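# Move graduated cylinder between shelved benches and stand it upright

## Task

Take the graduated cylinder off the shelved bench close to the door and set it standing upright on the work surface of the shelved bench close to the window. The task fails if the cylinder ever touches the floor, or if it ends up fallen over or leaning. When finished, release it and back the robot away; it must stay in place on its own, not because the robot is holding it.

## Robot and tools

Robot: a Hello Robot Stretch 4 with a single arm. It has an omni-wheel base, a lift that rides up a mast, a telescoping arm reaching straight ahead of the base, a three-joint wrist (yaw, pitch, roll) and a two-finger gripper. It stands about 1.6 m tall, and the base rim lies within 0.23 m of the base origin. Loose objects may occasionally be nudged by something outside the robot.

Frames: the base frame has its origin on the floor under the base centre, with x forward, y left and z up. hand_pose is reported in this frame and marks a point between the open fingertips; with all wrist joints at 0 its axes line up with the base frame. Treat the printed value as approximate. The odometry frame is wherever the base frame was when the scene began. base_odometry comes from wheel turns only, so slip appears as travel; heading runs from -3.142 to 3.142, positive to the left.

execute_actions: argument actions is a list holding exactly one action, or empty (an empty list just reports state and images). An action contains base, joints or both, optionally with pace and contact_limits; alternatively it is {"end_of_arm": "enable_torque"} alone, which re-powers any wrist or gripper motor that shut itself off. base takes a single command, each an offset from where the base last measured itself: translate_m (metres, forward positive, -2 to 2), strafe_m (metres sideways, left positive, -2 to 2) or rotate_rad (radians, counter-clockwise seen from above positive, -3.2 to 3.2). joints is one dictionary of absolute targets by name: lift_m 0 to 1.2 m; arm_m 0 to 0.55 m; wrist_yaw_rad -1.134 to 4.276 (0 points forward, positive turns left, 3.14 folded back, above 3.4 the arm may obstruct); wrist_pitch_rad -1.117 to 4.259 (0 level, 1.57 pointing down); wrist_roll_rad -1.117 to 4.259 (0 has both fingers level, positive turns clockwise when viewed from behind); gripper_m -0.038 to 0.141 m, the fingertip gap, with negative values pressing fingers together. A joint target outside its range is clipped and the result notes it; unknown keys or other bad values reject the whole call. pace is "slow", "default", "fast" or "max" (base up to 0.1, 0.3, 0.4, 0.6 m/s and 1, 2, 3, 4 rad/s; above lift_m 0.2 the base is slowed more the higher the lift). contact_limits takes only arm_m, from 0 (gentlest) to 0.75 (firmest), default 0.5. cameras is a list from head_camera, head_left_camera, head_right_camera, wrist_camera, all; omitted or null means all, [] means none. All motions in one action begin together; any single action ends within 15 s. Joints you omit may keep driving toward an earlier target.

wait: seconds from 0 to 10; commands nothing new and returns state and images. zoom_image: camera plus region [x0, y0, x1, y1] in pixels of that camera's most recent full image, top-left origin, at most 504 by 504. read_manual: optional section, only "licences"; moves nothing. finished_scene: scene is the integer of the scene being closed; it is final and reports success.

Result lines: base_status and joint_status give how each motion ended: done, off_target (stopped short, may still push), contact_stop_at_<key> (hit something; lift, arm or wheels go slack), limit_stop_at_<name> (e.g. own_body, tilt above 6 degrees), time_out, torque_fault (wrist or gripper motor limp until enable_torque). After a stop, later calls in the same reply are skipped. on_its_own lists uncommanded behaviour; its "held at" value is a target, not a position. joint_positions gives joint readings. lidar_m lists 12 horizontal distances in metres, 30 degree sectors starting straight ahead and going counter-clockwise (4th left, 7th behind, 10th right); "-" means nothing seen or closer than 0.25 m; it misses clear objects and thin legs. wrist_depth_mm is a 7 by 7 grid of median depths, 100 to 2000 mm, from the top left. turned_by_wheels versus turned_by_imu differing by over about 0.1 rad signals a bump or slip. base_tilt gives forward and right lean in degrees. motor_effort gives percent of maximum, positive toward larger joint values, with the peak of the last action in brackets; wheel_0, wheel_1, wheel_2 positive turns the base right. The pictures line names the returned images in order.

Gripping: command a gripper_m smaller than the object's width; squeezing harder pulls it toward the wrist. Gripper readings and done do not prove a hold; look at gripper effort and images. If fingertips catch on a surface beneath them, lift up.

Cameras: head_camera looks forward and down from the mast top (turn the base to aim it); head_left_camera and head_right_camera are fisheyes that also show base and arm; wrist_camera looks along the fingers. Calibration per camera was given as intrinsics and base-frame transforms and is only approximately right.

To unfold at the start, send lift_m 0.4 with wrist_yaw_rad 0 together. Avoid: dropping the cylinder or letting it reach the floor, slamming or hard pushes, driving or turning with arm_m above 0.2 while holding over 1 kg, strong pulls with a high gripper, pressing the gripper into things (torque faults), and tilted-up rolled wrist poses that hit the body. Quicker robot motion is preferred once the task succeeds.

Each tool is called as name([rows], argument=value, ...), one row to a line, values as JSON.

## Session

I'll start by looking at the current state and images.

execute_actions(actions=[])

Scene clock: 0.00 s.
base_odometry: x=+0.000 y=+0.000 heading=+0.000 (m, m, rad; odometry frame)
turned_by_wheels: +0.000 (rad since the last result)
turned_by_imu: +0.000 (rad since the last result)
base_tilt: forward=-0.2 right=-0.3 (deg)
lidar_m: 1.67 1.74 0.89 0.84 0.95 1.28 1.46 1.53 1.88 1.75 1.91 1.76
base_status: not commanded
joint_positions: lift_m=+0.211 arm_m=-0.002 wrist_yaw_rad=+3.186 wrist_pitch_rad=+0.011 wrist_roll_rad=-0.012 gripper_m=+0.057
joint_status: not commanded
motor_effort: lift_m=+21 arm_m=+0 wrist_yaw_rad=+2 wrist_pitch_rad=-7 wrist_roll_rad=+0 gripper_m=-5 wheel_0=+1 wheel_1=-1 wheel_2=+0 (%)
hand_pose: x=-0.1236 y=+0.0744 z=+0.3864 quat_wxyz=(-0.022, -0.005, -0.006, +1.000) (m; base frame)
wrist_depth_mm: - 137 - - - - 1808 / - 114 137 - - - 1205 / - 116 141 - - - 1205 / - 138 196 - - - 1205 / 211 - - - - - 1229 / 227 1464 192 1366 196 1308 1229 / 224 931 976 109 960 866 904
pictures: head_camera, head_left_camera, head_right_camera, wrist_camera
Images, in order (width x height): head_camera 420x560, head_left_camera 420x672, head_right_camera 420x672, wrist_camera 616x392.

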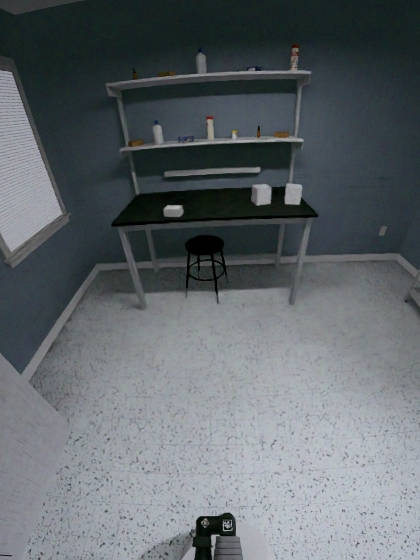

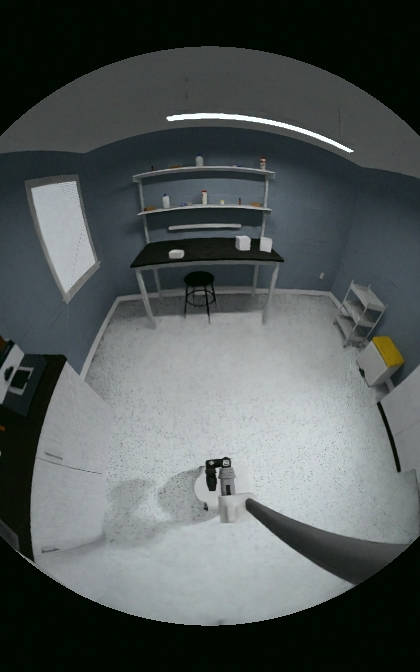

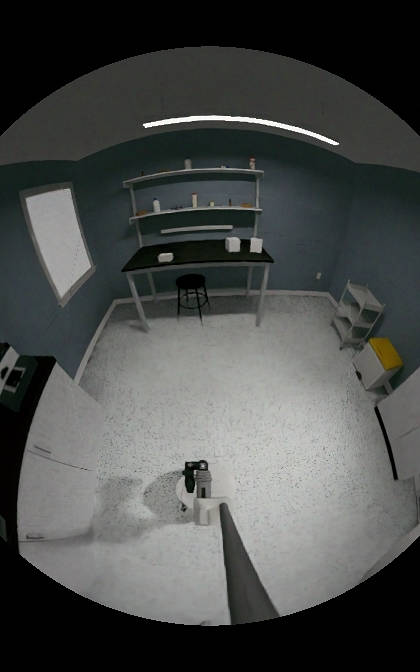

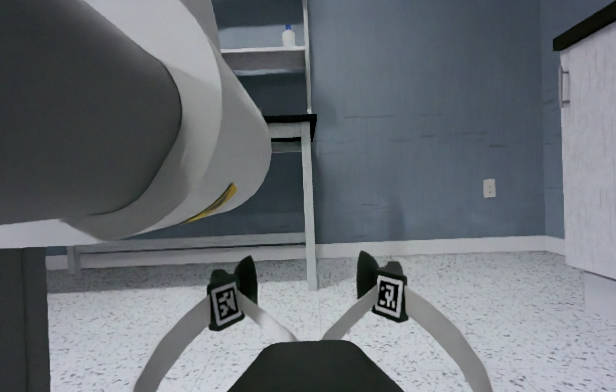

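execute_actions([
  {"base": {"rotate_rad": -3.14}, "joints": {"lift_m": 0.6, "wrist_yaw_rad": 0}, "pace": "fast"},
])

Scene clock: 2.57 s.
base_odometry: x=+0.000 y=+0.000 heading=-3.140 (m, m, rad; odometry frame)
turned_by_wheels: -3.140 (rad since the last result)
turned_by_imu: -3.146 (rad since the last result)
base_tilt: forward=-0.2 right=-0.3 (deg)
lidar_m: 1.45 1.48 1.84 1.74 1.86 1.76 1.77 1.77 0.90 0.86 0.92 1.30
base_status: done
joint_positions: lift_m=+0.600 arm_m=-0.002 wrist_yaw_rad=+0.000 wrist_pitch_rad=+0.011 wrist_roll_rad=-0.012 gripper_m=+0.057
joint_status: all done
motor_effort: lift_m=+23(25) arm_m=+0(0) wrist_yaw_rad=+1(3) wrist_pitch_rad=-7(5) wrist_roll_rad=-1(1) gripper_m=-5(5) wheel_0=+2(9) wheel_1=+0(13) wheel_2=+2(10) (%)
hand_pose: x=+0.4571 y=-0.0873 z=+0.7747 quat_wxyz=(+1.000, -0.006, +0.006, +0.000) (m; base frame)
wrist_depth_mm: 1808 1756 1921 - - - 1921 / - - - - - - 1983 / - - - - - - - / 1499 - 1863 - - - - / 1863 - - - - - - / - - 192 - 196 - - / 1921 1756 1808 109 1756 1537 1661
pictures: head_camera, head_left_camera, head_right_camera, wrist_camera
camera_calibration (this result's frames):
wrist_camera: T_world_to_cam=[[-0.0148601, -0.999349, -0.032882, -0.0571256], [-0.0389271, 0.0334389, -0.998682, 0.847129], [0.999132, -0.0135606, -0.0393986, -0.196856], [0, 0, 0, 1]] pos_world=[0.228812, -0.088085, 0.836379]
Images, in order (width x height): head_camera 420x560, head_left_camera 420x672, head_right_camera 420x672, wrist_camera 616x392.

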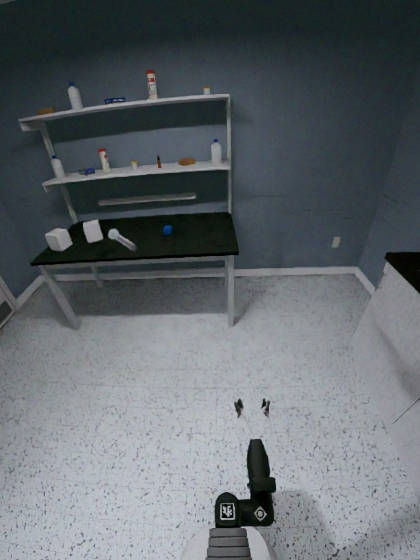

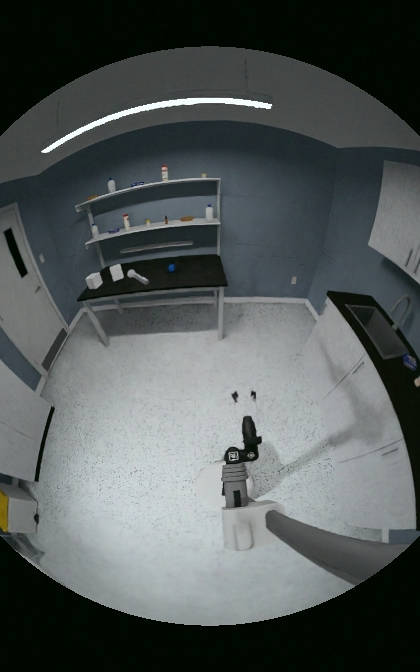

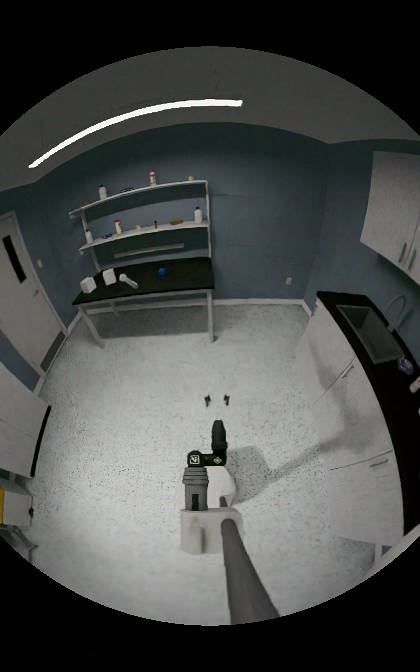

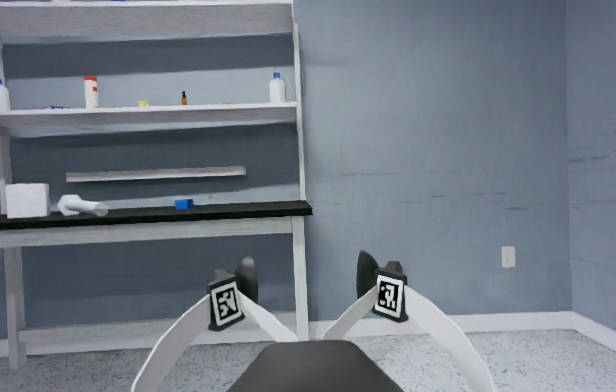

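zoom_image(camera="head_camera", region=[30, 200, 250, 280])

zoom_image(camera="wrist_camera", region=[0, 160, 220, 240])

Region (30, 200, 250, 280) of head_camera's 420x560 image, scaled by 2.291, with more detail than that image has; it fills the top 183 rows of this view, and the rest is white.

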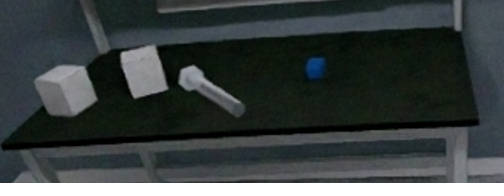

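Region (0, 160, 220, 240) of wrist_camera's 616x392 image, scaled by 2.291; it fills the top 183 rows of this view, and the rest is white.

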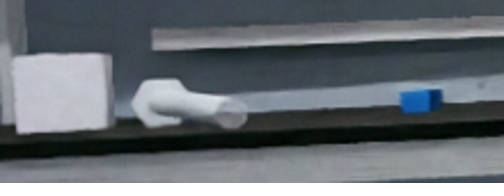

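execute_actions([
  {"base": {"rotate_rad": 0.47}, "joints": {"arm_m": 0.1, "wrist_pitch_rad": 0.8}, "pace": "fast"},
], cameras=["head_camera"])

Scene clock: 5.17 s.
base_odometry: x=+0.000 y=+0.000 heading=-2.670 (m, m, rad; odometry frame)
turned_by_wheels: +0.469 (rad since the last result)
turned_by_imu: +0.469 (rad since the last result)
base_tilt: forward=-0.3 right=-0.3 (deg)
lidar_m: 1.48 1.96 1.75 1.90 1.78 1.68 1.76 0.95 0.86 0.90 1.23 1.43
base_status: done
joint_positions: lift_m=+0.600 arm_m=+0.099 wrist_yaw_rad=+0.000 wrist_pitch_rad=+0.801 wrist_roll_rad=-0.012 gripper_m=+0.057
joint_status: all done
motor_effort: lift_m=+23(23) arm_m=+8(9) wrist_yaw_rad=+0(3) wrist_pitch_rad=-2(4) wrist_roll_rad=+0(1) gripper_m=-6(4) wheel_0=-3(7) wheel_1=-1(7) wheel_2=-2(9) (%)
hand_pose: x=+0.4704 y=-0.0874 z=+0.5708 quat_wxyz=(+0.921, -0.006, +0.390, +0.002) (m; base frame)
wrist_depth_mm: 1863 1756 1863 1808 1708 1618 1537 / 1499 1499 1464 1464 1430 1430 1397 / 1255 1255 1229 1205 1205 1205 1182 / 1078 1042 1060 1042 1042 1042 1042 / 946 931 931 917 917 904 904 / 842 820 192 820 196 809 809 / 750 732 741 109 741 723 732
pictures: head_camera
Images, in order (width x height): head_camera 420x560.

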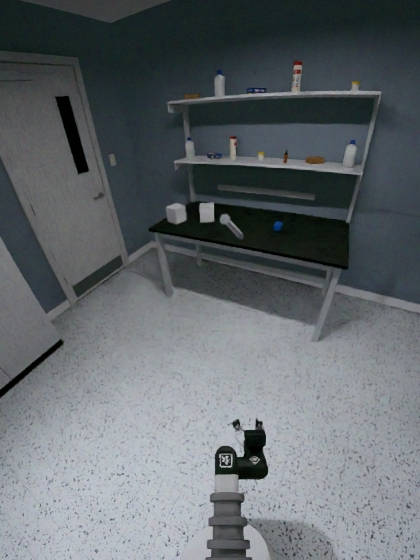

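execute_actions([
  {"base": {"translate_m": 1.15}, "joints": {"lift_m": 1.03, "arm_m": 0.25, "wrist_pitch_rad": 1.57, "wrist_roll_rad": 2.74, "gripper_m": 0.11}, "pace": "fast"},
])

Scene clock: 9.53 s.
base_odometry: x=-1.025 y=-0.522 heading=-2.670 (m, m, rad; odometry frame)
turned_by_wheels: +0.000 (rad since the last result)
turned_by_imu: -0.007 (rad since the last result)
base_tilt: forward=-0.2 right=-0.2 (deg)
lidar_m: 0.42 0.56 1.65 1.34 1.70 2.70 2.19 1.47 1.39 0.67 0.44 0.41
base_status: done
joint_positions: lift_m=+1.030 arm_m=+0.249 wrist_yaw_rad=+0.000 wrist_pitch_rad=+1.570 wrist_roll_rad=+2.740 gripper_m=+0.110
joint_status: all done
motor_effort: lift_m=+23(23) arm_m=+8(7) wrist_yaw_rad=+2(2) wrist_pitch_rad=+1(4) wrist_roll_rad=+2(8) gripper_m=-2(3) wheel_0=+0(13) wheel_1=+0(7) wheel_2=+2(15) (%)
hand_pose: x=+0.4199 y=-0.0874 z=+0.9195 quat_wxyz=(+0.141, +0.693, +0.141, -0.692) (m; base frame)
wrist_depth_mm: 373 1118 1098 1118 917 1118 1138 / 375 1118 1138 1138 931 1138 1138 / 375 379 1118 1138 946 1138 1118 / 379 379 382 1138 1138 1138 1118 / 382 379 379 1138 1138 1160 1138 / 379 382 204 382 384 1160 1160 / 382 382 382 109 1160 1160 1160
pictures: head_camera, head_left_camera, head_right_camera, wrist_camera
camera_calibration (this result's frames):
wrist_camera: T_world_to_cam=[[-0.349515, 0.936819, 0.014491, 0.213189], [0.936675, 0.349017, 0.0287456, -0.336505], [0.0218718, 0.0236204, -0.999482, 1.14241], [0, 0, 0, 1]] pos_world=[0.364722, -0.109257, 1.1484]
Images, in order (width x height): head_camera 420x560, head_left_camera 420x672, head_right_camera 420x672, wrist_camera 616x392.

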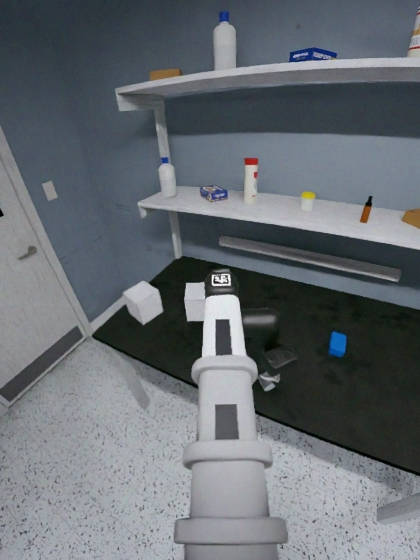

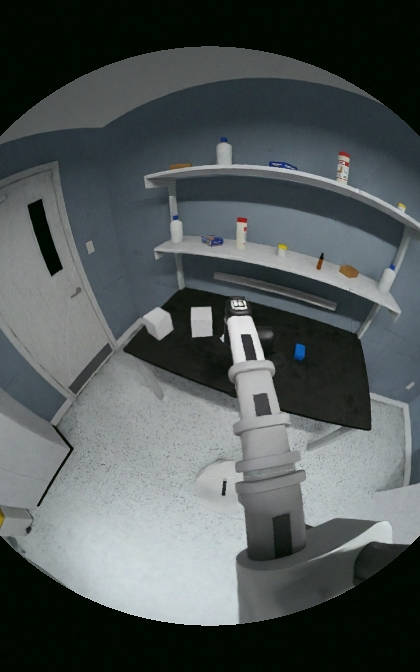

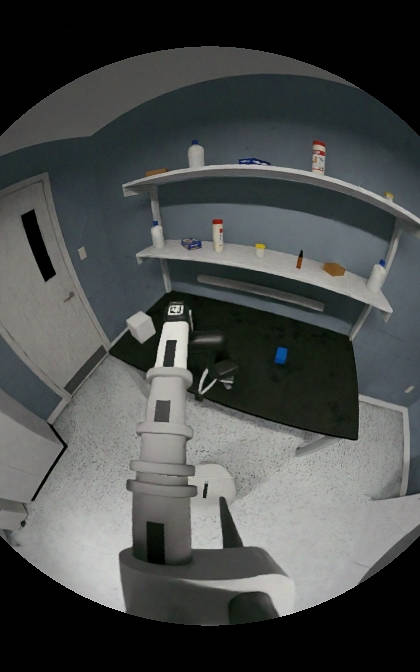

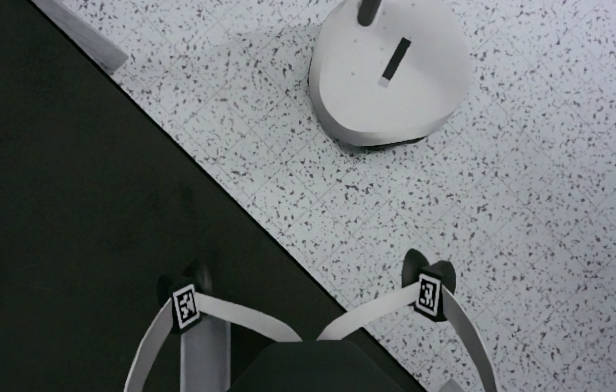

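execute_actions([
  {"base": {"strafe_m": -0.03}, "joints": {"arm_m": 0.46}, "pace": "fast"},
], cameras=["head_camera", "head_right_camera", "wrist_camera"])

Scene clock: 11.27 s.
base_odometry: x=-1.038 y=-0.496 heading=-2.670 (m, m, rad; odometry frame)
turned_by_wheels: +0.000 (rad since the last result)
turned_by_imu: -0.001 (rad since the last result)
base_tilt: forward=-0.3 right=-0.2 (deg)
lidar_m: 0.42 0.54 1.66 1.35 1.76 2.71 2.12 1.46 1.37 0.65 0.43 0.38
base_status: done
joint_positions: lift_m=+1.030 arm_m=+0.459 wrist_yaw_rad=+0.000 wrist_pitch_rad=+1.570 wrist_roll_rad=+2.740 gripper_m=+0.110
joint_status: all done
motor_effort: lift_m=+23(23) arm_m=+8(7) wrist_yaw_rad=+1(0) wrist_pitch_rad=+1(1) wrist_roll_rad=+2(2) gripper_m=-2(1) wheel_0=-1(8) wheel_1=+0(10) wheel_2=+0(2) (%)
hand_pose: x=+0.6298 y=-0.0874 z=+0.9195 quat_wxyz=(+0.141, +0.693, +0.141, -0.693) (m; base frame)
wrist_depth_mm: 377 375 375 377 931 946 1138 / 373 375 375 377 917 1138 1138 / 377 377 377 379 377 1118 1118 / 377 379 379 379 382 382 1138 / 379 379 379 382 382 384 1160 / 379 382 204 382 384 384 389 / 382 379 382 109 384 387 387
pictures: head_camera, head_right_camera, wrist_camera
camera_calibration (this result's frames):
wrist_camera: T_world_to_cam=[[-0.349532, 0.936812, 0.0145361, 0.28653], [0.936672, 0.349036, 0.0286249, -0.533024], [0.0217425, 0.0236209, -0.999485, 1.1379], [0, 0, 0, 1]] pos_world=[0.57468, -0.109259, 1.14841]
Images, in order (width x height): head_camera 420x560, head_right_camera 420x672, wrist_camera 616x392.

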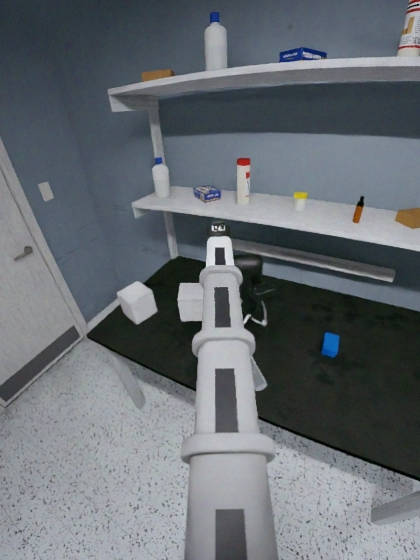

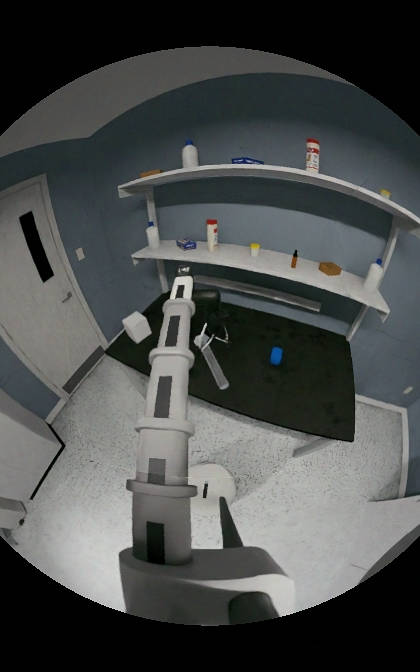

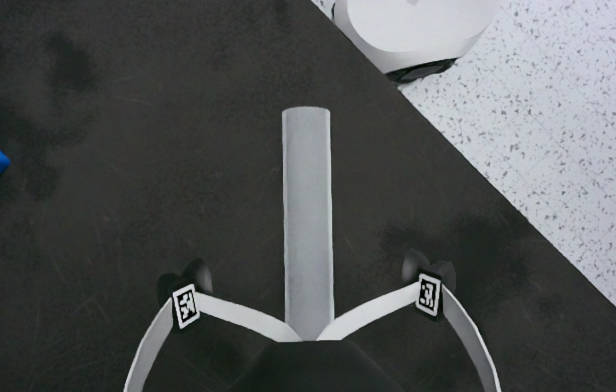

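execute_actions([
  {"base": {"strafe_m": 0.01}, "joints": {"arm_m": 0.488, "lift_m": 0.925, "wrist_roll_rad": 2.76, "gripper_m": 0.09}},
], cameras=["head_left_camera", "head_right_camera", "wrist_camera"])

Scene clock: 13.27 s.
base_odometry: x=-1.034 y=-0.505 heading=-2.670 (m, m, rad; odometry frame)
turned_by_wheels: +0.000 (rad since the last result)
turned_by_imu: -0.001 (rad since the last result)
base_tilt: forward=-0.2 right=-0.2 (deg)
lidar_m: 0.41 0.53 1.68 1.35 1.73 2.70 2.13 1.48 1.39 0.67 0.43 0.40
base_status: done
joint_positions: lift_m=+0.925 arm_m=+0.487 wrist_yaw_rad=+0.000 wrist_pitch_rad=+1.570 wrist_roll_rad=+2.760 gripper_m=+0.090
joint_status: all done
motor_effort: lift_m=+17(21) arm_m=+8(7) wrist_yaw_rad=+0(0) wrist_pitch_rad=+0(0) wrist_roll_rad=+1(2) gripper_m=-3(5) wheel_0=-1(10) wheel_1=+1(8) wheel_2=+0(1) (%)
hand_pose: x=+0.6578 y=-0.0874 z=+0.8150 quat_wxyz=(+0.134, +0.695, +0.134, -0.694) (m; base frame)
wrist_depth_mm: 272 272 272 273 274 1025 1025 / 272 272 272 274 277 277 1042 / 273 274 274 274 276 277 1025 / 273 274 276 277 278 278 279 / 274 276 276 277 278 279 279 / 276 277 199 278 220 281 281 / 277 277 278 109 281 281 282
pictures: head_left_camera, head_right_camera, wrist_camera
camera_calibration (this result's frames):
wrist_camera: T_world_to_cam=[[-0.330648, 0.943642, 0.0145722, 0.285974], [0.943494, 0.330155, 0.0285798, -0.562339], [0.022158, 0.0231987, -0.999485, 1.03254], [0, 0, 0, 1]] pos_world=[0.602242, -0.108151, 1.04391]
Images, in order (width x height): head_left_camera 420x672, head_right_camera 420x672, wrist_camera 616x392.

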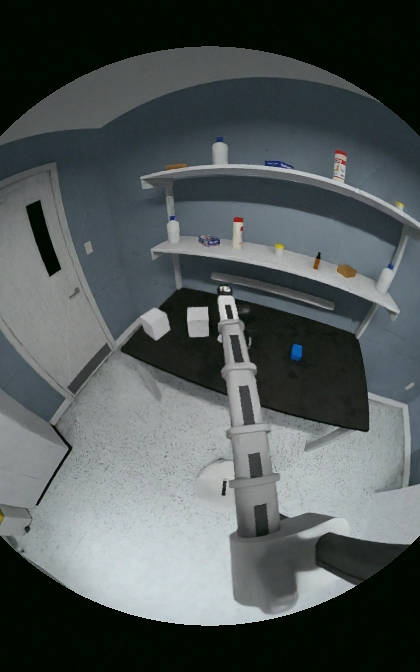

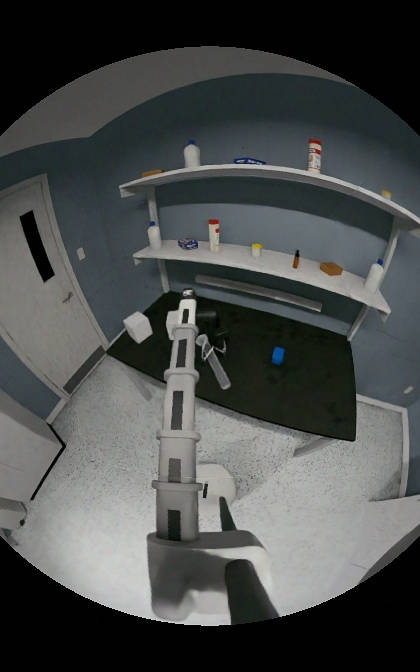

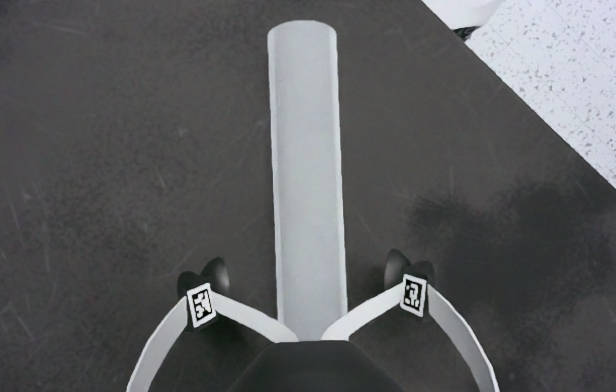

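zoom_image(camera="head_right_camera", region=[150, 280, 290, 410])

Region (150, 280, 290, 410) of head_right_camera's 420x672 image, scaled by 3.600, with more detail than that image has; it fills the top 468 rows of this view, and the rest is white.

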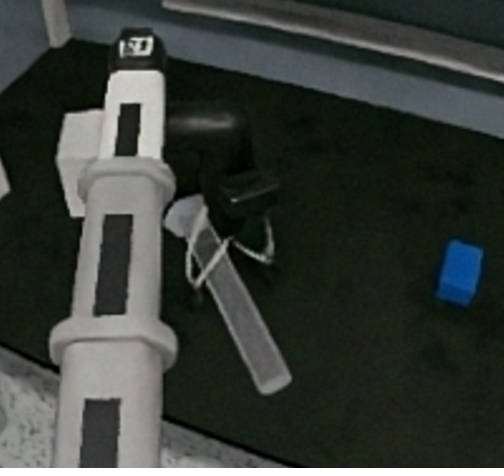

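execute_actions([
  {"joints": {"lift_m": 0.908, "gripper_m": 0.065}},
], cameras=["wrist_camera"])

Scene clock: 14.47 s.
base_odometry: x=-1.034 y=-0.505 heading=-2.670 (m, m, rad; odometry frame)
turned_by_wheels: +0.000 (rad since the last result)
turned_by_imu: +0.000 (rad since the last result)
base_tilt: forward=-0.3 right=-0.3 (deg)
lidar_m: 0.41 0.55 1.69 1.34 1.72 2.69 2.16 1.47 1.37 0.65 0.44 0.40
base_status: not commanded
joint_positions: lift_m=+0.908 arm_m=+0.487 wrist_yaw_rad=+0.000 wrist_pitch_rad=+1.570 wrist_roll_rad=+2.760 gripper_m=+0.065
joint_status: all done
motor_effort: lift_m=+17(15) arm_m=+8(8) wrist_yaw_rad=+1(2) wrist_pitch_rad=+0(0) wrist_roll_rad=+4(1) gripper_m=-4(6) wheel_0=-1(1) wheel_1=+1(1) wheel_2=+0(0) (%)
hand_pose: x=+0.6578 y=-0.0874 z=+0.7980 quat_wxyz=(+0.134, +0.695, +0.134, -0.694) (m; base frame)
wrist_depth_mm: 254 255 256 257 257 820 1025 / 256 256 257 257 257 259 1008 / 256 257 258 258 259 260 260 / 258 258 259 259 260 262 262 / 258 259 259 260 262 262 264 / 260 260 198 262 195 264 263 / 260 260 262 109 264 265 264
pictures: wrist_camera
camera_calibration (this result's frames):
wrist_camera: T_world_to_cam=[[-0.330648, 0.943642, 0.0145722, 0.286222], [0.943494, 0.330155, 0.0285798, -0.561855], [0.022158, 0.0231987, -0.999485, 1.01555], [0, 0, 0, 1]] pos_world=[0.602243, -0.108151, 1.02692]
Images, in order (width x height): wrist_camera 616x392.

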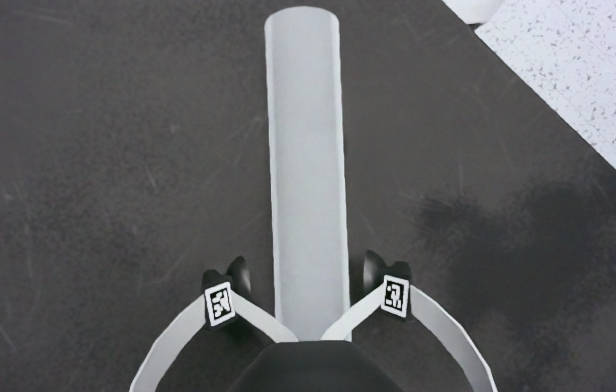

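execute_actions([
  {"joints": {"gripper_m": 0.0}},
], cameras=["head_right_camera", "wrist_camera"])

Scene clock: 15.97 s.
base_odometry: x=-1.034 y=-0.505 heading=-2.670 (m, m, rad; odometry frame)
turned_by_wheels: +0.000 (rad since the last result)
turned_by_imu: -0.001 (rad since the last result)
base_tilt: forward=-0.2 right=-0.2 (deg)
lidar_m: 0.42 0.58 1.67 1.35 1.72 2.72 2.15 1.45 1.39 0.66 0.42 0.39
base_status: not commanded
joint_positions: lift_m=+0.908 arm_m=+0.487 wrist_yaw_rad=+0.000 wrist_pitch_rad=+1.570 wrist_roll_rad=+2.760 gripper_m=+0.001
joint_status: all done
motor_effort: lift_m=+17(16) arm_m=+7(8) wrist_yaw_rad=+2(1) wrist_pitch_rad=-1(0) wrist_roll_rad=+3(0) gripper_m=-27(24) wheel_0=-1(1) wheel_1=+0(1) wheel_2=+0(0) (%)
hand_pose: x=+0.6578 y=-0.0874 z=+0.7980 quat_wxyz=(+0.134, +0.695, +0.134, -0.694) (m; base frame)
wrist_depth_mm: 254 255 256 255 257 820 1008 / 255 256 257 257 257 258 1025 / 255 257 257 258 259 260 260 / 256 258 258 259 260 260 262 / 257 258 259 259 260 263 263 / 258 259 186 260 187 262 264 / 259 260 262 109 263 264 264
pictures: head_right_camera, wrist_camera
camera_calibration (this result's frames):
wrist_camera: T_world_to_cam=[[-0.330633, 0.943647, 0.0145723, 0.286213], [0.943499, 0.33014, 0.0285796, -0.56186], [0.0221581, 0.0231983, -0.999485, 1.01555], [0, 0, 0, 1]] pos_world=[0.602243, -0.108151, 1.02691]
Images, in order (width x height): head_right_camera 420x672, wrist_camera 616x392.

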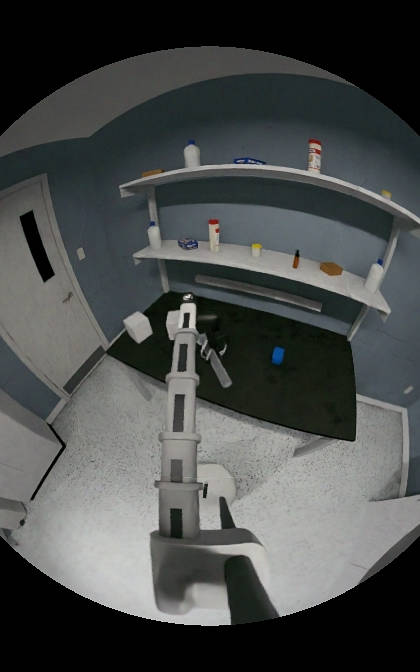

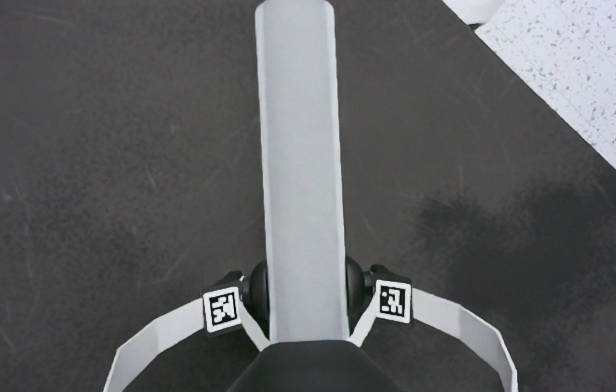

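execute_actions([
  {"joints": {"lift_m": 1.0, "gripper_m": -0.008}},
], cameras=["head_right_camera", "wrist_camera"])

Scene clock: 17.47 s.
base_odometry: x=-1.034 y=-0.505 heading=-2.670 (m, m, rad; odometry frame)
turned_by_wheels: +0.000 (rad since the last result)
turned_by_imu: -0.001 (rad since the last result)
base_tilt: forward=-0.2 right=-0.3 (deg)
lidar_m: 0.41 0.54 1.67 1.36 1.75 2.71 2.16 1.47 1.36 0.65 0.44 0.41
base_status: not commanded
joint_positions: lift_m=+1.000 arm_m=+0.487 wrist_yaw_rad=+0.000 wrist_pitch_rad=+1.570 wrist_roll_rad=+2.760 gripper_m=-0.007
joint_status: all done
motor_effort: lift_m=+24(25) arm_m=+8(8) wrist_yaw_rad=+1(2) wrist_pitch_rad=-1(0) wrist_roll_rad=+0(0) gripper_m=-30(30) wheel_0=-1(1) wheel_1=+1(1) wheel_2=+0(0) (%)
hand_pose: x=+0.6578 y=-0.0874 z=+0.8894 quat_wxyz=(+0.134, +0.695, +0.134, -0.694) (m; base frame)
wrist_depth_mm: 345 345 345 345 878 1098 1098 / 345 345 347 347 347 1098 1098 / 345 347 347 349 351 349 1098 / 345 347 347 349 351 351 1098 / 349 349 349 351 353 353 355 / 351 349 185 353 187 353 355 / 351 351 351 109 355 357 357
pictures: head_right_camera, wrist_camera
camera_calibration (this result's frames):
wrist_camera: T_world_to_cam=[[-0.330632, 0.943647, 0.014585, 0.284867], [0.9435, 0.33014, 0.0285434, -0.564431], [0.0221198, 0.0231983, -0.999486, 1.10688], [0, 0, 0, 1]] pos_world=[0.602243, -0.108151, 1.11827]
Images, in order (width x height): head_right_camera 420x672, wrist_camera 616x392.

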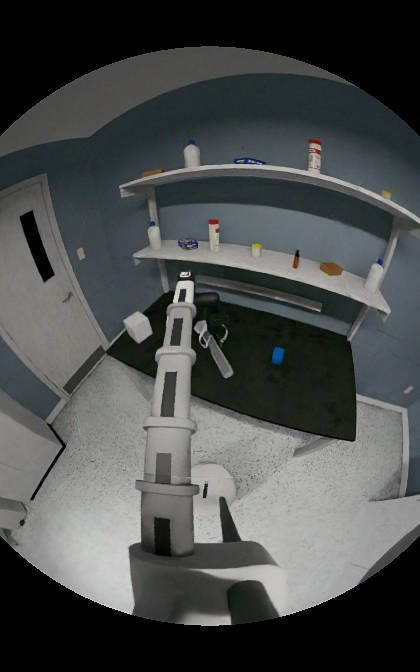

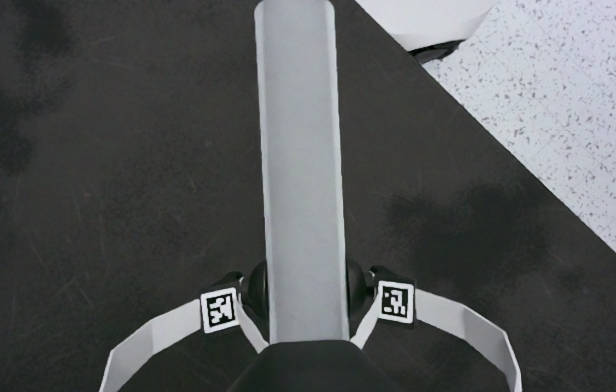

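execute_actions([
  {"base": {"translate_m": -0.45}, "joints": {"arm_m": 0.1}, "pace": "fast"},
], cameras=["head_right_camera", "wrist_camera"])

Scene clock: 22.70 s.
base_odometry: x=-0.633 y=-0.300 heading=-2.670 (m, m, rad; odometry frame)
turned_by_wheels: +0.000 (rad since the last result)
turned_by_imu: +0.000 (rad since the last result)
base_tilt: forward=-0.2 right=-0.3 (deg)
lidar_m: 0.36 1.10 1.46 1.51 2.06 2.29 2.59 1.26 1.17 1.21 0.88 0.79
base_status: done
joint_positions: lift_m=+1.000 arm_m=+0.101 wrist_yaw_rad=+0.000 wrist_pitch_rad=+1.570 wrist_roll_rad=+2.760 gripper_m=-0.007
joint_status: all done
motor_effort: lift_m=+24(25) arm_m=-8(6) wrist_yaw_rad=+1(1) wrist_pitch_rad=-2(1) wrist_roll_rad=+1(2) gripper_m=-28(28) wheel_0=-3(8) wheel_1=-1(8) wheel_2=+2(12) (%)
hand_pose: x=+0.2723 y=-0.0874 z=+0.8894 quat_wxyz=(+0.134, +0.694, +0.134, -0.694) (m; base frame)
wrist_depth_mm: 1078 1060 1098 1098 1098 1098 1098 / 1078 1078 1098 891 891 1098 1118 / 1078 1098 1098 891 891 1098 1118 / 1078 1098 1098 1078 1098 1098 1098 / 1098 1098 1098 1098 1118 1118 1118 / 1098 1118 185 1118 187 1118 1118 / 1098 1098 1118 109 1118 1138 1118
pictures: head_right_camera, wrist_camera
camera_calibration (this result's frames):
wrist_camera: T_world_to_cam=[[-0.330053, 0.943847, 0.0147686, 0.157114], [0.943716, 0.329569, 0.0280196, -0.200384], [0.0215789, 0.0231853, -0.999498, 1.11559], [0, 0, 0, 1]] pos_world=[0.216888, -0.108117, 1.11833]
Images, in order (width x height): head_right_camera 420x672, wrist_camera 616x392.

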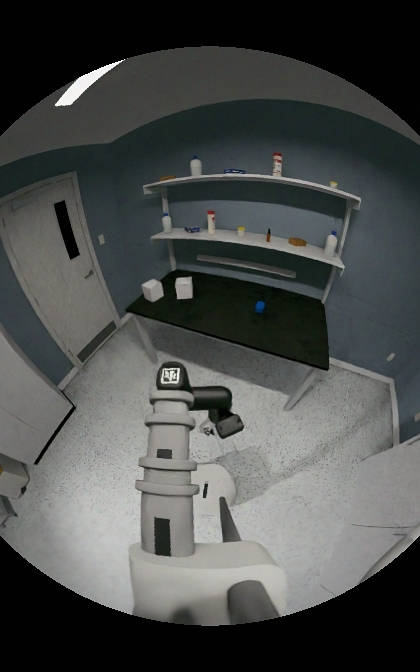

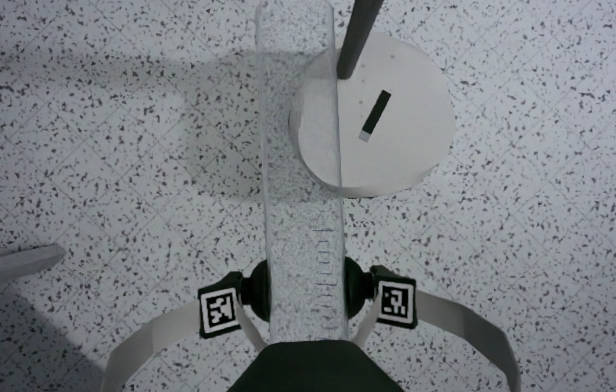

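execute_actions([
  {"base": {"rotate_rad": 2.82}, "joints": {"wrist_pitch_rad": -0.055, "wrist_roll_rad": 0.0, "lift_m": 0.8}},
])

Scene clock: 25.93 s.
base_odometry: x=-0.633 y=-0.300 heading=+0.149 (m, m, rad; odometry frame)
turned_by_wheels: +2.820 (rad since the last result)
turned_by_imu: +2.823 (rad since the last result)
base_tilt: forward=-0.2 right=-0.3 (deg)
lidar_m: 0.50 1.49 1.20 1.16 1.30 0.83 0.79 0.88 1.91 1.47 1.60 2.33
base_status: done
joint_positions: lift_m=+0.800 arm_m=+0.101 wrist_yaw_rad=+0.000 wrist_pitch_rad=-0.051 wrist_roll_rad=+0.000 gripper_m=-0.007
joint_status: all done
motor_effort: lift_m=+17(22) arm_m=-7(7) wrist_yaw_rad=+2(2) wrist_pitch_rad=-12(14) wrist_roll_rad=-2(2) gripper_m=-28(30) wheel_0=-1(9) wheel_1=-2(6) wheel_2=-1(11) (%)
hand_pose: x=+0.5604 y=-0.0874 z=+0.9933 quat_wxyz=(+1.000, +0.000, -0.026, +0.000) (m; base frame)
wrist_depth_mm: - - - - - - - / - - - - - - - / - - - - - - - / - - - - - - - / - - - - - - - / - - 185 - 186 - - / - - - 109 - - -
pictures: head_camera, head_left_camera, head_right_camera, wrist_camera
camera_calibration (this result's frames):
wrist_camera: T_world_to_cam=[[-0.0122907, -0.998864, -0.0460305, -0.0367847], [0.0236716, 0.0457305, -0.998673, 1.03541], [0.999644, -0.0133641, 0.0230827, -0.353779], [0, 0, 0, 1]] pos_world=[0.328692, -0.0888209, 1.04051]
Images, in order (width x height): head_camera 420x560, head_left_camera 420x672, head_right_camera 420x672, wrist_camera 616x392.

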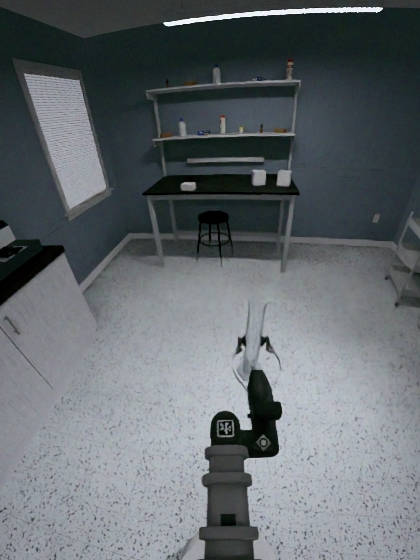

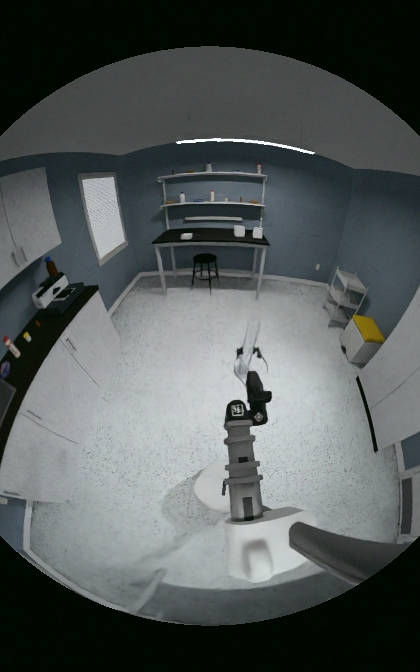

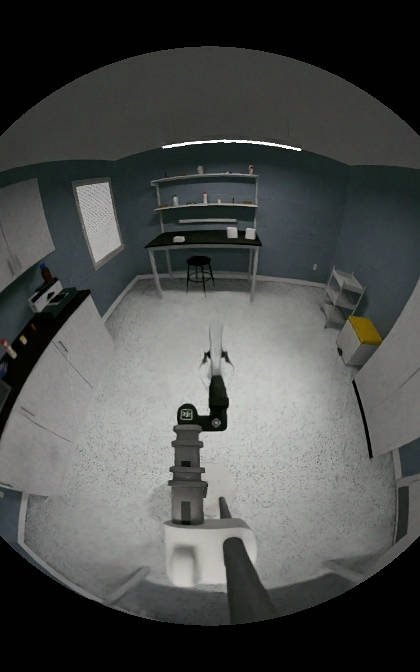

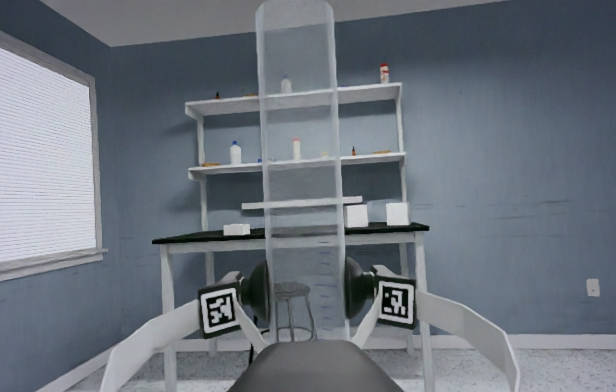

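execute_actions([
  {"base": {"translate_m": 1.8}, "joints": {"lift_m": 0.92, "arm_m": 0.2}, "pace": "fast"},
])

Scene clock: 32.07 s.
base_odometry: x=+1.147 y=-0.032 heading=+0.150 (m, m, rad; odometry frame)
turned_by_wheels: +0.000 (rad since the last result)
turned_by_imu: -0.010 (rad since the last result)
base_tilt: forward=-0.2 right=-0.2 (deg)
lidar_m: 0.52 0.59 0.89 1.31 1.07 1.61 3.40 2.18 1.76 1.69 0.71 0.54
base_status: done
joint_positions: lift_m=+0.920 arm_m=+0.199 wrist_yaw_rad=+0.000 wrist_pitch_rad=-0.052 wrist_roll_rad=+0.000 gripper_m=-0.007
joint_status: all done
motor_effort: lift_m=+24(21) arm_m=+8(10) wrist_yaw_rad=+1(3) wrist_pitch_rad=-11(10) wrist_roll_rad=-1(1) gripper_m=-29(28) wheel_0=+3(7) wheel_1=+1(6) wheel_2=+0(14) (%)
hand_pose: x=+0.6577 y=-0.0874 z=+1.1129 quat_wxyz=(+1.000, +0.000, -0.026, +0.000) (m; base frame)
wrist_depth_mm: 1008 976 946 931 904 891 866 / 732 960 683 699 668 634 676 / 866 917 931 904 891 878 854 / 1008 976 931 917 891 878 842 / 991 960 917 904 842 866 854 / 976 960 185 798 186 820 410 / 661 539 597 109 564 512 397
pictures: head_camera, head_left_camera, head_right_camera, wrist_camera
camera_calibration (this result's frames):
wrist_camera: T_world_to_cam=[[-0.0124721, -0.998864, -0.0460003, -0.0300557], [0.0240047, 0.0456916, -0.998667, 1.15229], [0.999634, -0.0135597, 0.0234075, -0.454174], [0, 0, 0, 1]] pos_world=[0.425973, -0.0888298, 1.16]
Images, in order (width x height): head_camera 420x560, head_left_camera 420x672, head_right_camera 420x672, wrist_camera 616x392.

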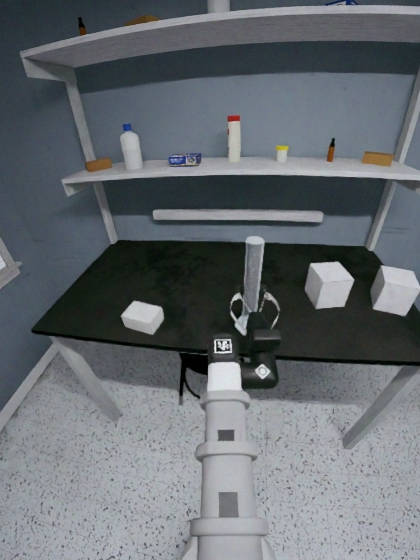

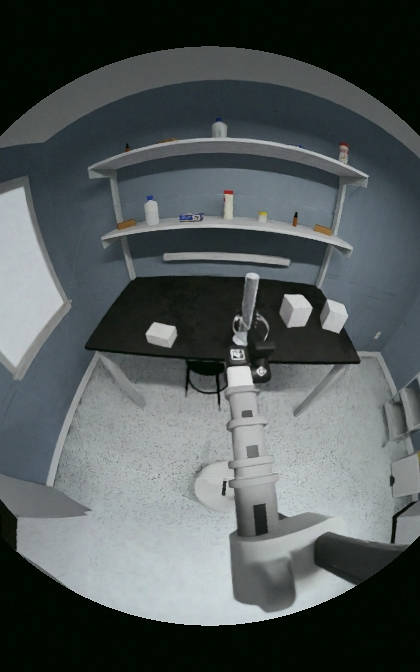

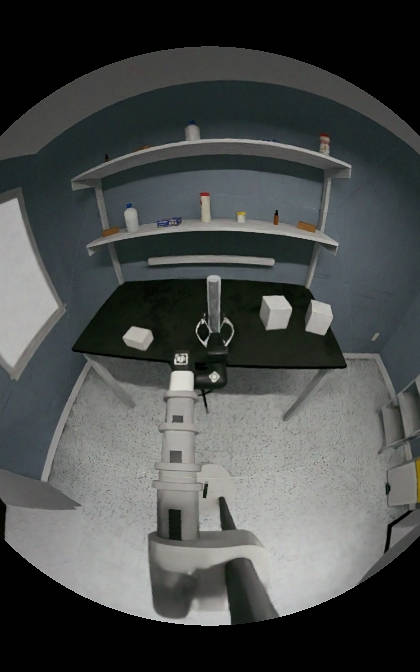

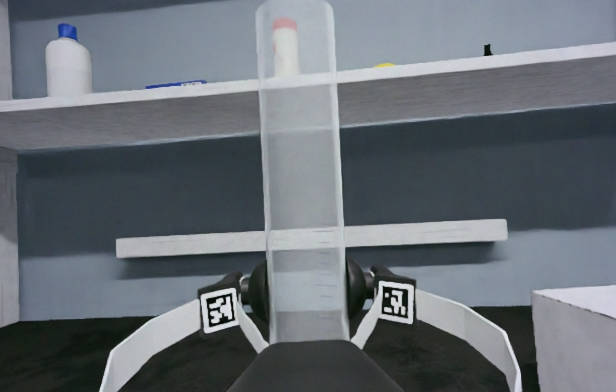

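zoom_image(camera="head_camera", region=[190, 225, 320, 365])

zoom_image(camera="head_left_camera", region=[200, 265, 300, 375])

Region (190, 225, 320, 365) of head_camera's 420x560 image, scaled by 3.600, with more detail than that image has; it fills the left 468 columns of this view, and the rest is white.

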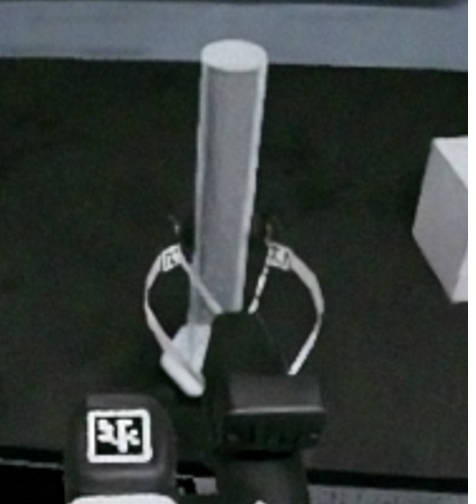

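Region (200, 265, 300, 375) of head_left_camera's 420x672 image, scaled by 4.582, with more detail than that image has; it fills the left 458 columns of this view, and the rest is white.

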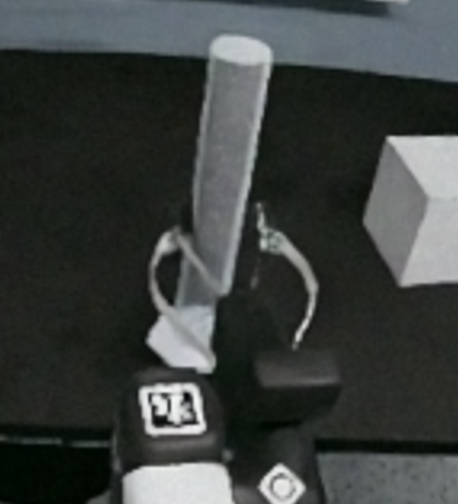

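execute_actions([
  {"joints": {"arm_m": 0.36}},
])

Scene clock: 34.63 s.
base_odometry: x=+1.147 y=-0.032 heading=+0.150 (m, m, rad; odometry frame)
turned_by_wheels: +0.000 (rad since the last result)
turned_by_imu: -0.001 (rad since the last result)
base_tilt: forward=-0.3 right=-0.2 (deg)
lidar_m: 0.52 0.59 0.91 1.32 1.05 1.62 3.40 2.17 1.77 1.69 0.73 0.55
base_status: not commanded
joint_positions: lift_m=+0.920 arm_m=+0.359 wrist_yaw_rad=+0.000 wrist_pitch_rad=-0.052 wrist_roll_rad=+0.000 gripper_m=-0.007
joint_status: all done
motor_effort: lift_m=+24(24) arm_m=+8(7) wrist_yaw_rad=+1(2) wrist_pitch_rad=-10(9) wrist_roll_rad=+2(0) gripper_m=-27(28) wheel_0=+3(3) wheel_1=+1(1) wheel_2=+0(1) (%)
hand_pose: x=+0.8176 y=-0.0874 z=+1.1129 quat_wxyz=(+1.000, +0.000, -0.026, +0.000) (m; base frame)
wrist_depth_mm: 820 820 778 462 452 436 445 / 525 544 564 580 609 640 676 / 809 798 778 768 741 732 707 / 831 809 778 759 741 723 707 / 820 788 768 691 676 707 691 / 809 798 185 750 187 707 699 / 654 544 603 109 569 512 539
pictures: head_camera, head_left_camera, head_right_camera, wrist_camera
camera_calibration (this result's frames):
wrist_camera: T_world_to_cam=[[-0.0124093, -0.998864, -0.0460001, -0.028094], [0.0240201, 0.0456926, -0.998667, 1.14844], [0.999634, -0.0134977, 0.0234258, -0.614111], [0, 0, 0, 1]] pos_world=[0.585953, -0.0888263, 1.16]
Images, in order (width x height): head_camera 420x560, head_left_camera 420x672, head_right_camera 420x672, wrist_camera 616x392.

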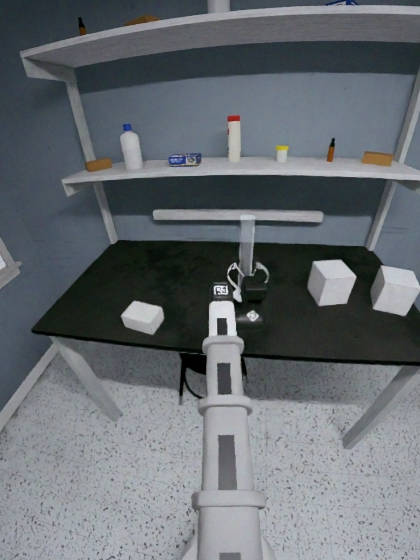

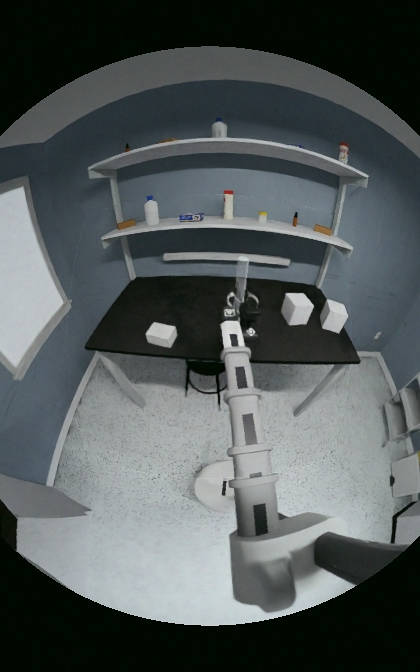

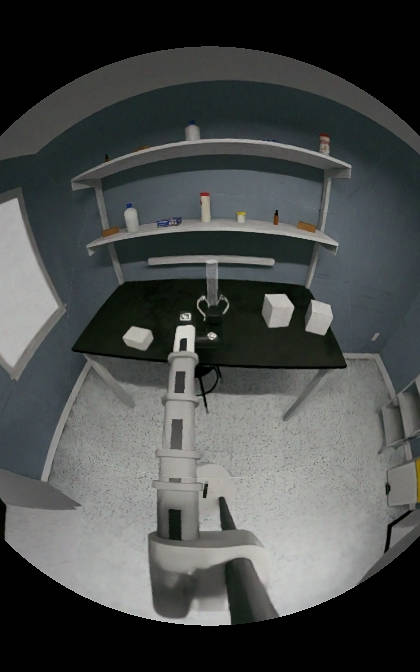

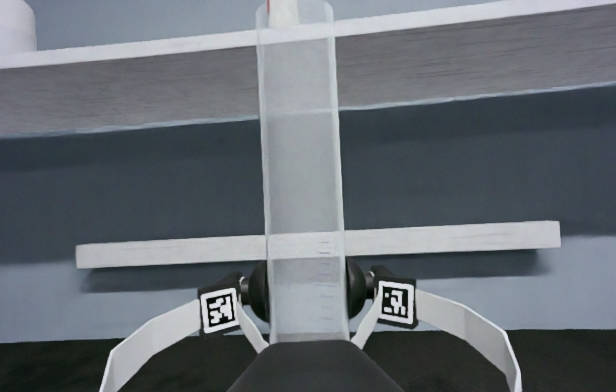

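execute_actions([
  {"joints": {"lift_m": 0.893}, "pace": "slow"},
], cameras=["head_camera", "wrist_camera"])

Scene clock: 35.90 s.
base_odometry: x=+1.147 y=-0.032 heading=+0.150 (m, m, rad; odometry frame)
turned_by_wheels: +0.000 (rad since the last result)
turned_by_imu: +0.000 (rad since the last result)
base_tilt: forward=-0.3 right=-0.2 (deg)
lidar_m: 0.55 0.59 0.88 1.33 1.05 1.60 3.38 2.19 1.78 1.67 0.69 0.56
base_status: not commanded
joint_positions: lift_m=+0.893 arm_m=+0.359 wrist_yaw_rad=+0.000 wrist_pitch_rad=-0.052 wrist_roll_rad=+0.000 gripper_m=-0.007
joint_status: all done
motor_effort: lift_m=+17(25) arm_m=+8(8) wrist_yaw_rad=+2(2) wrist_pitch_rad=-9(9) wrist_roll_rad=+0(1) gripper_m=-27(28) wheel_0=+3(3) wheel_1=+1(1) wheel_2=+0(0) (%)
hand_pose: x=+0.8176 y=-0.0874 z=+1.0864 quat_wxyz=(+1.000, +0.000, -0.026, +0.000) (m; base frame)
wrist_depth_mm: 569 492 477 462 473 492 508 / 597 615 640 661 691 723 707 / 831 809 788 768 759 732 715 / 831 809 778 759 750 715 707 / 820 778 778 699 732 723 699 / 820 798 185 707 186 707 691 / 580 480 535 109 500 455 480
pictures: head_camera, wrist_camera
camera_calibration (this result's frames):
wrist_camera: T_world_to_cam=[[-0.0124094, -0.998864, -0.0460001, -0.0293094], [0.02402, 0.0456925, -0.998667, 1.12205], [0.999634, -0.0134978, 0.0234257, -0.613493], [0, 0, 0, 1]] pos_world=[0.585954, -0.0888263, 1.13358]
Images, in order (width x height): head_camera 420x560, wrist_camera 616x392.

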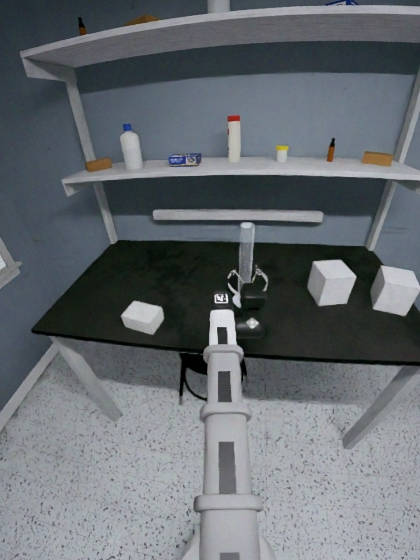

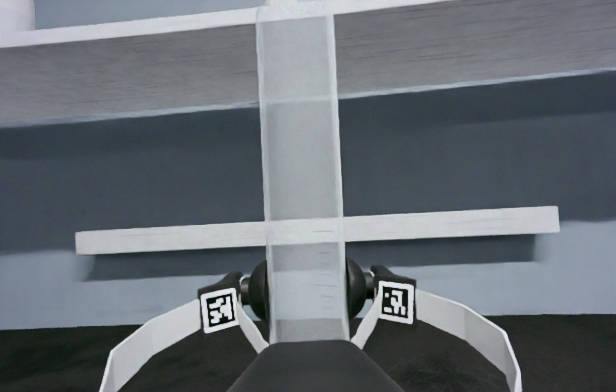

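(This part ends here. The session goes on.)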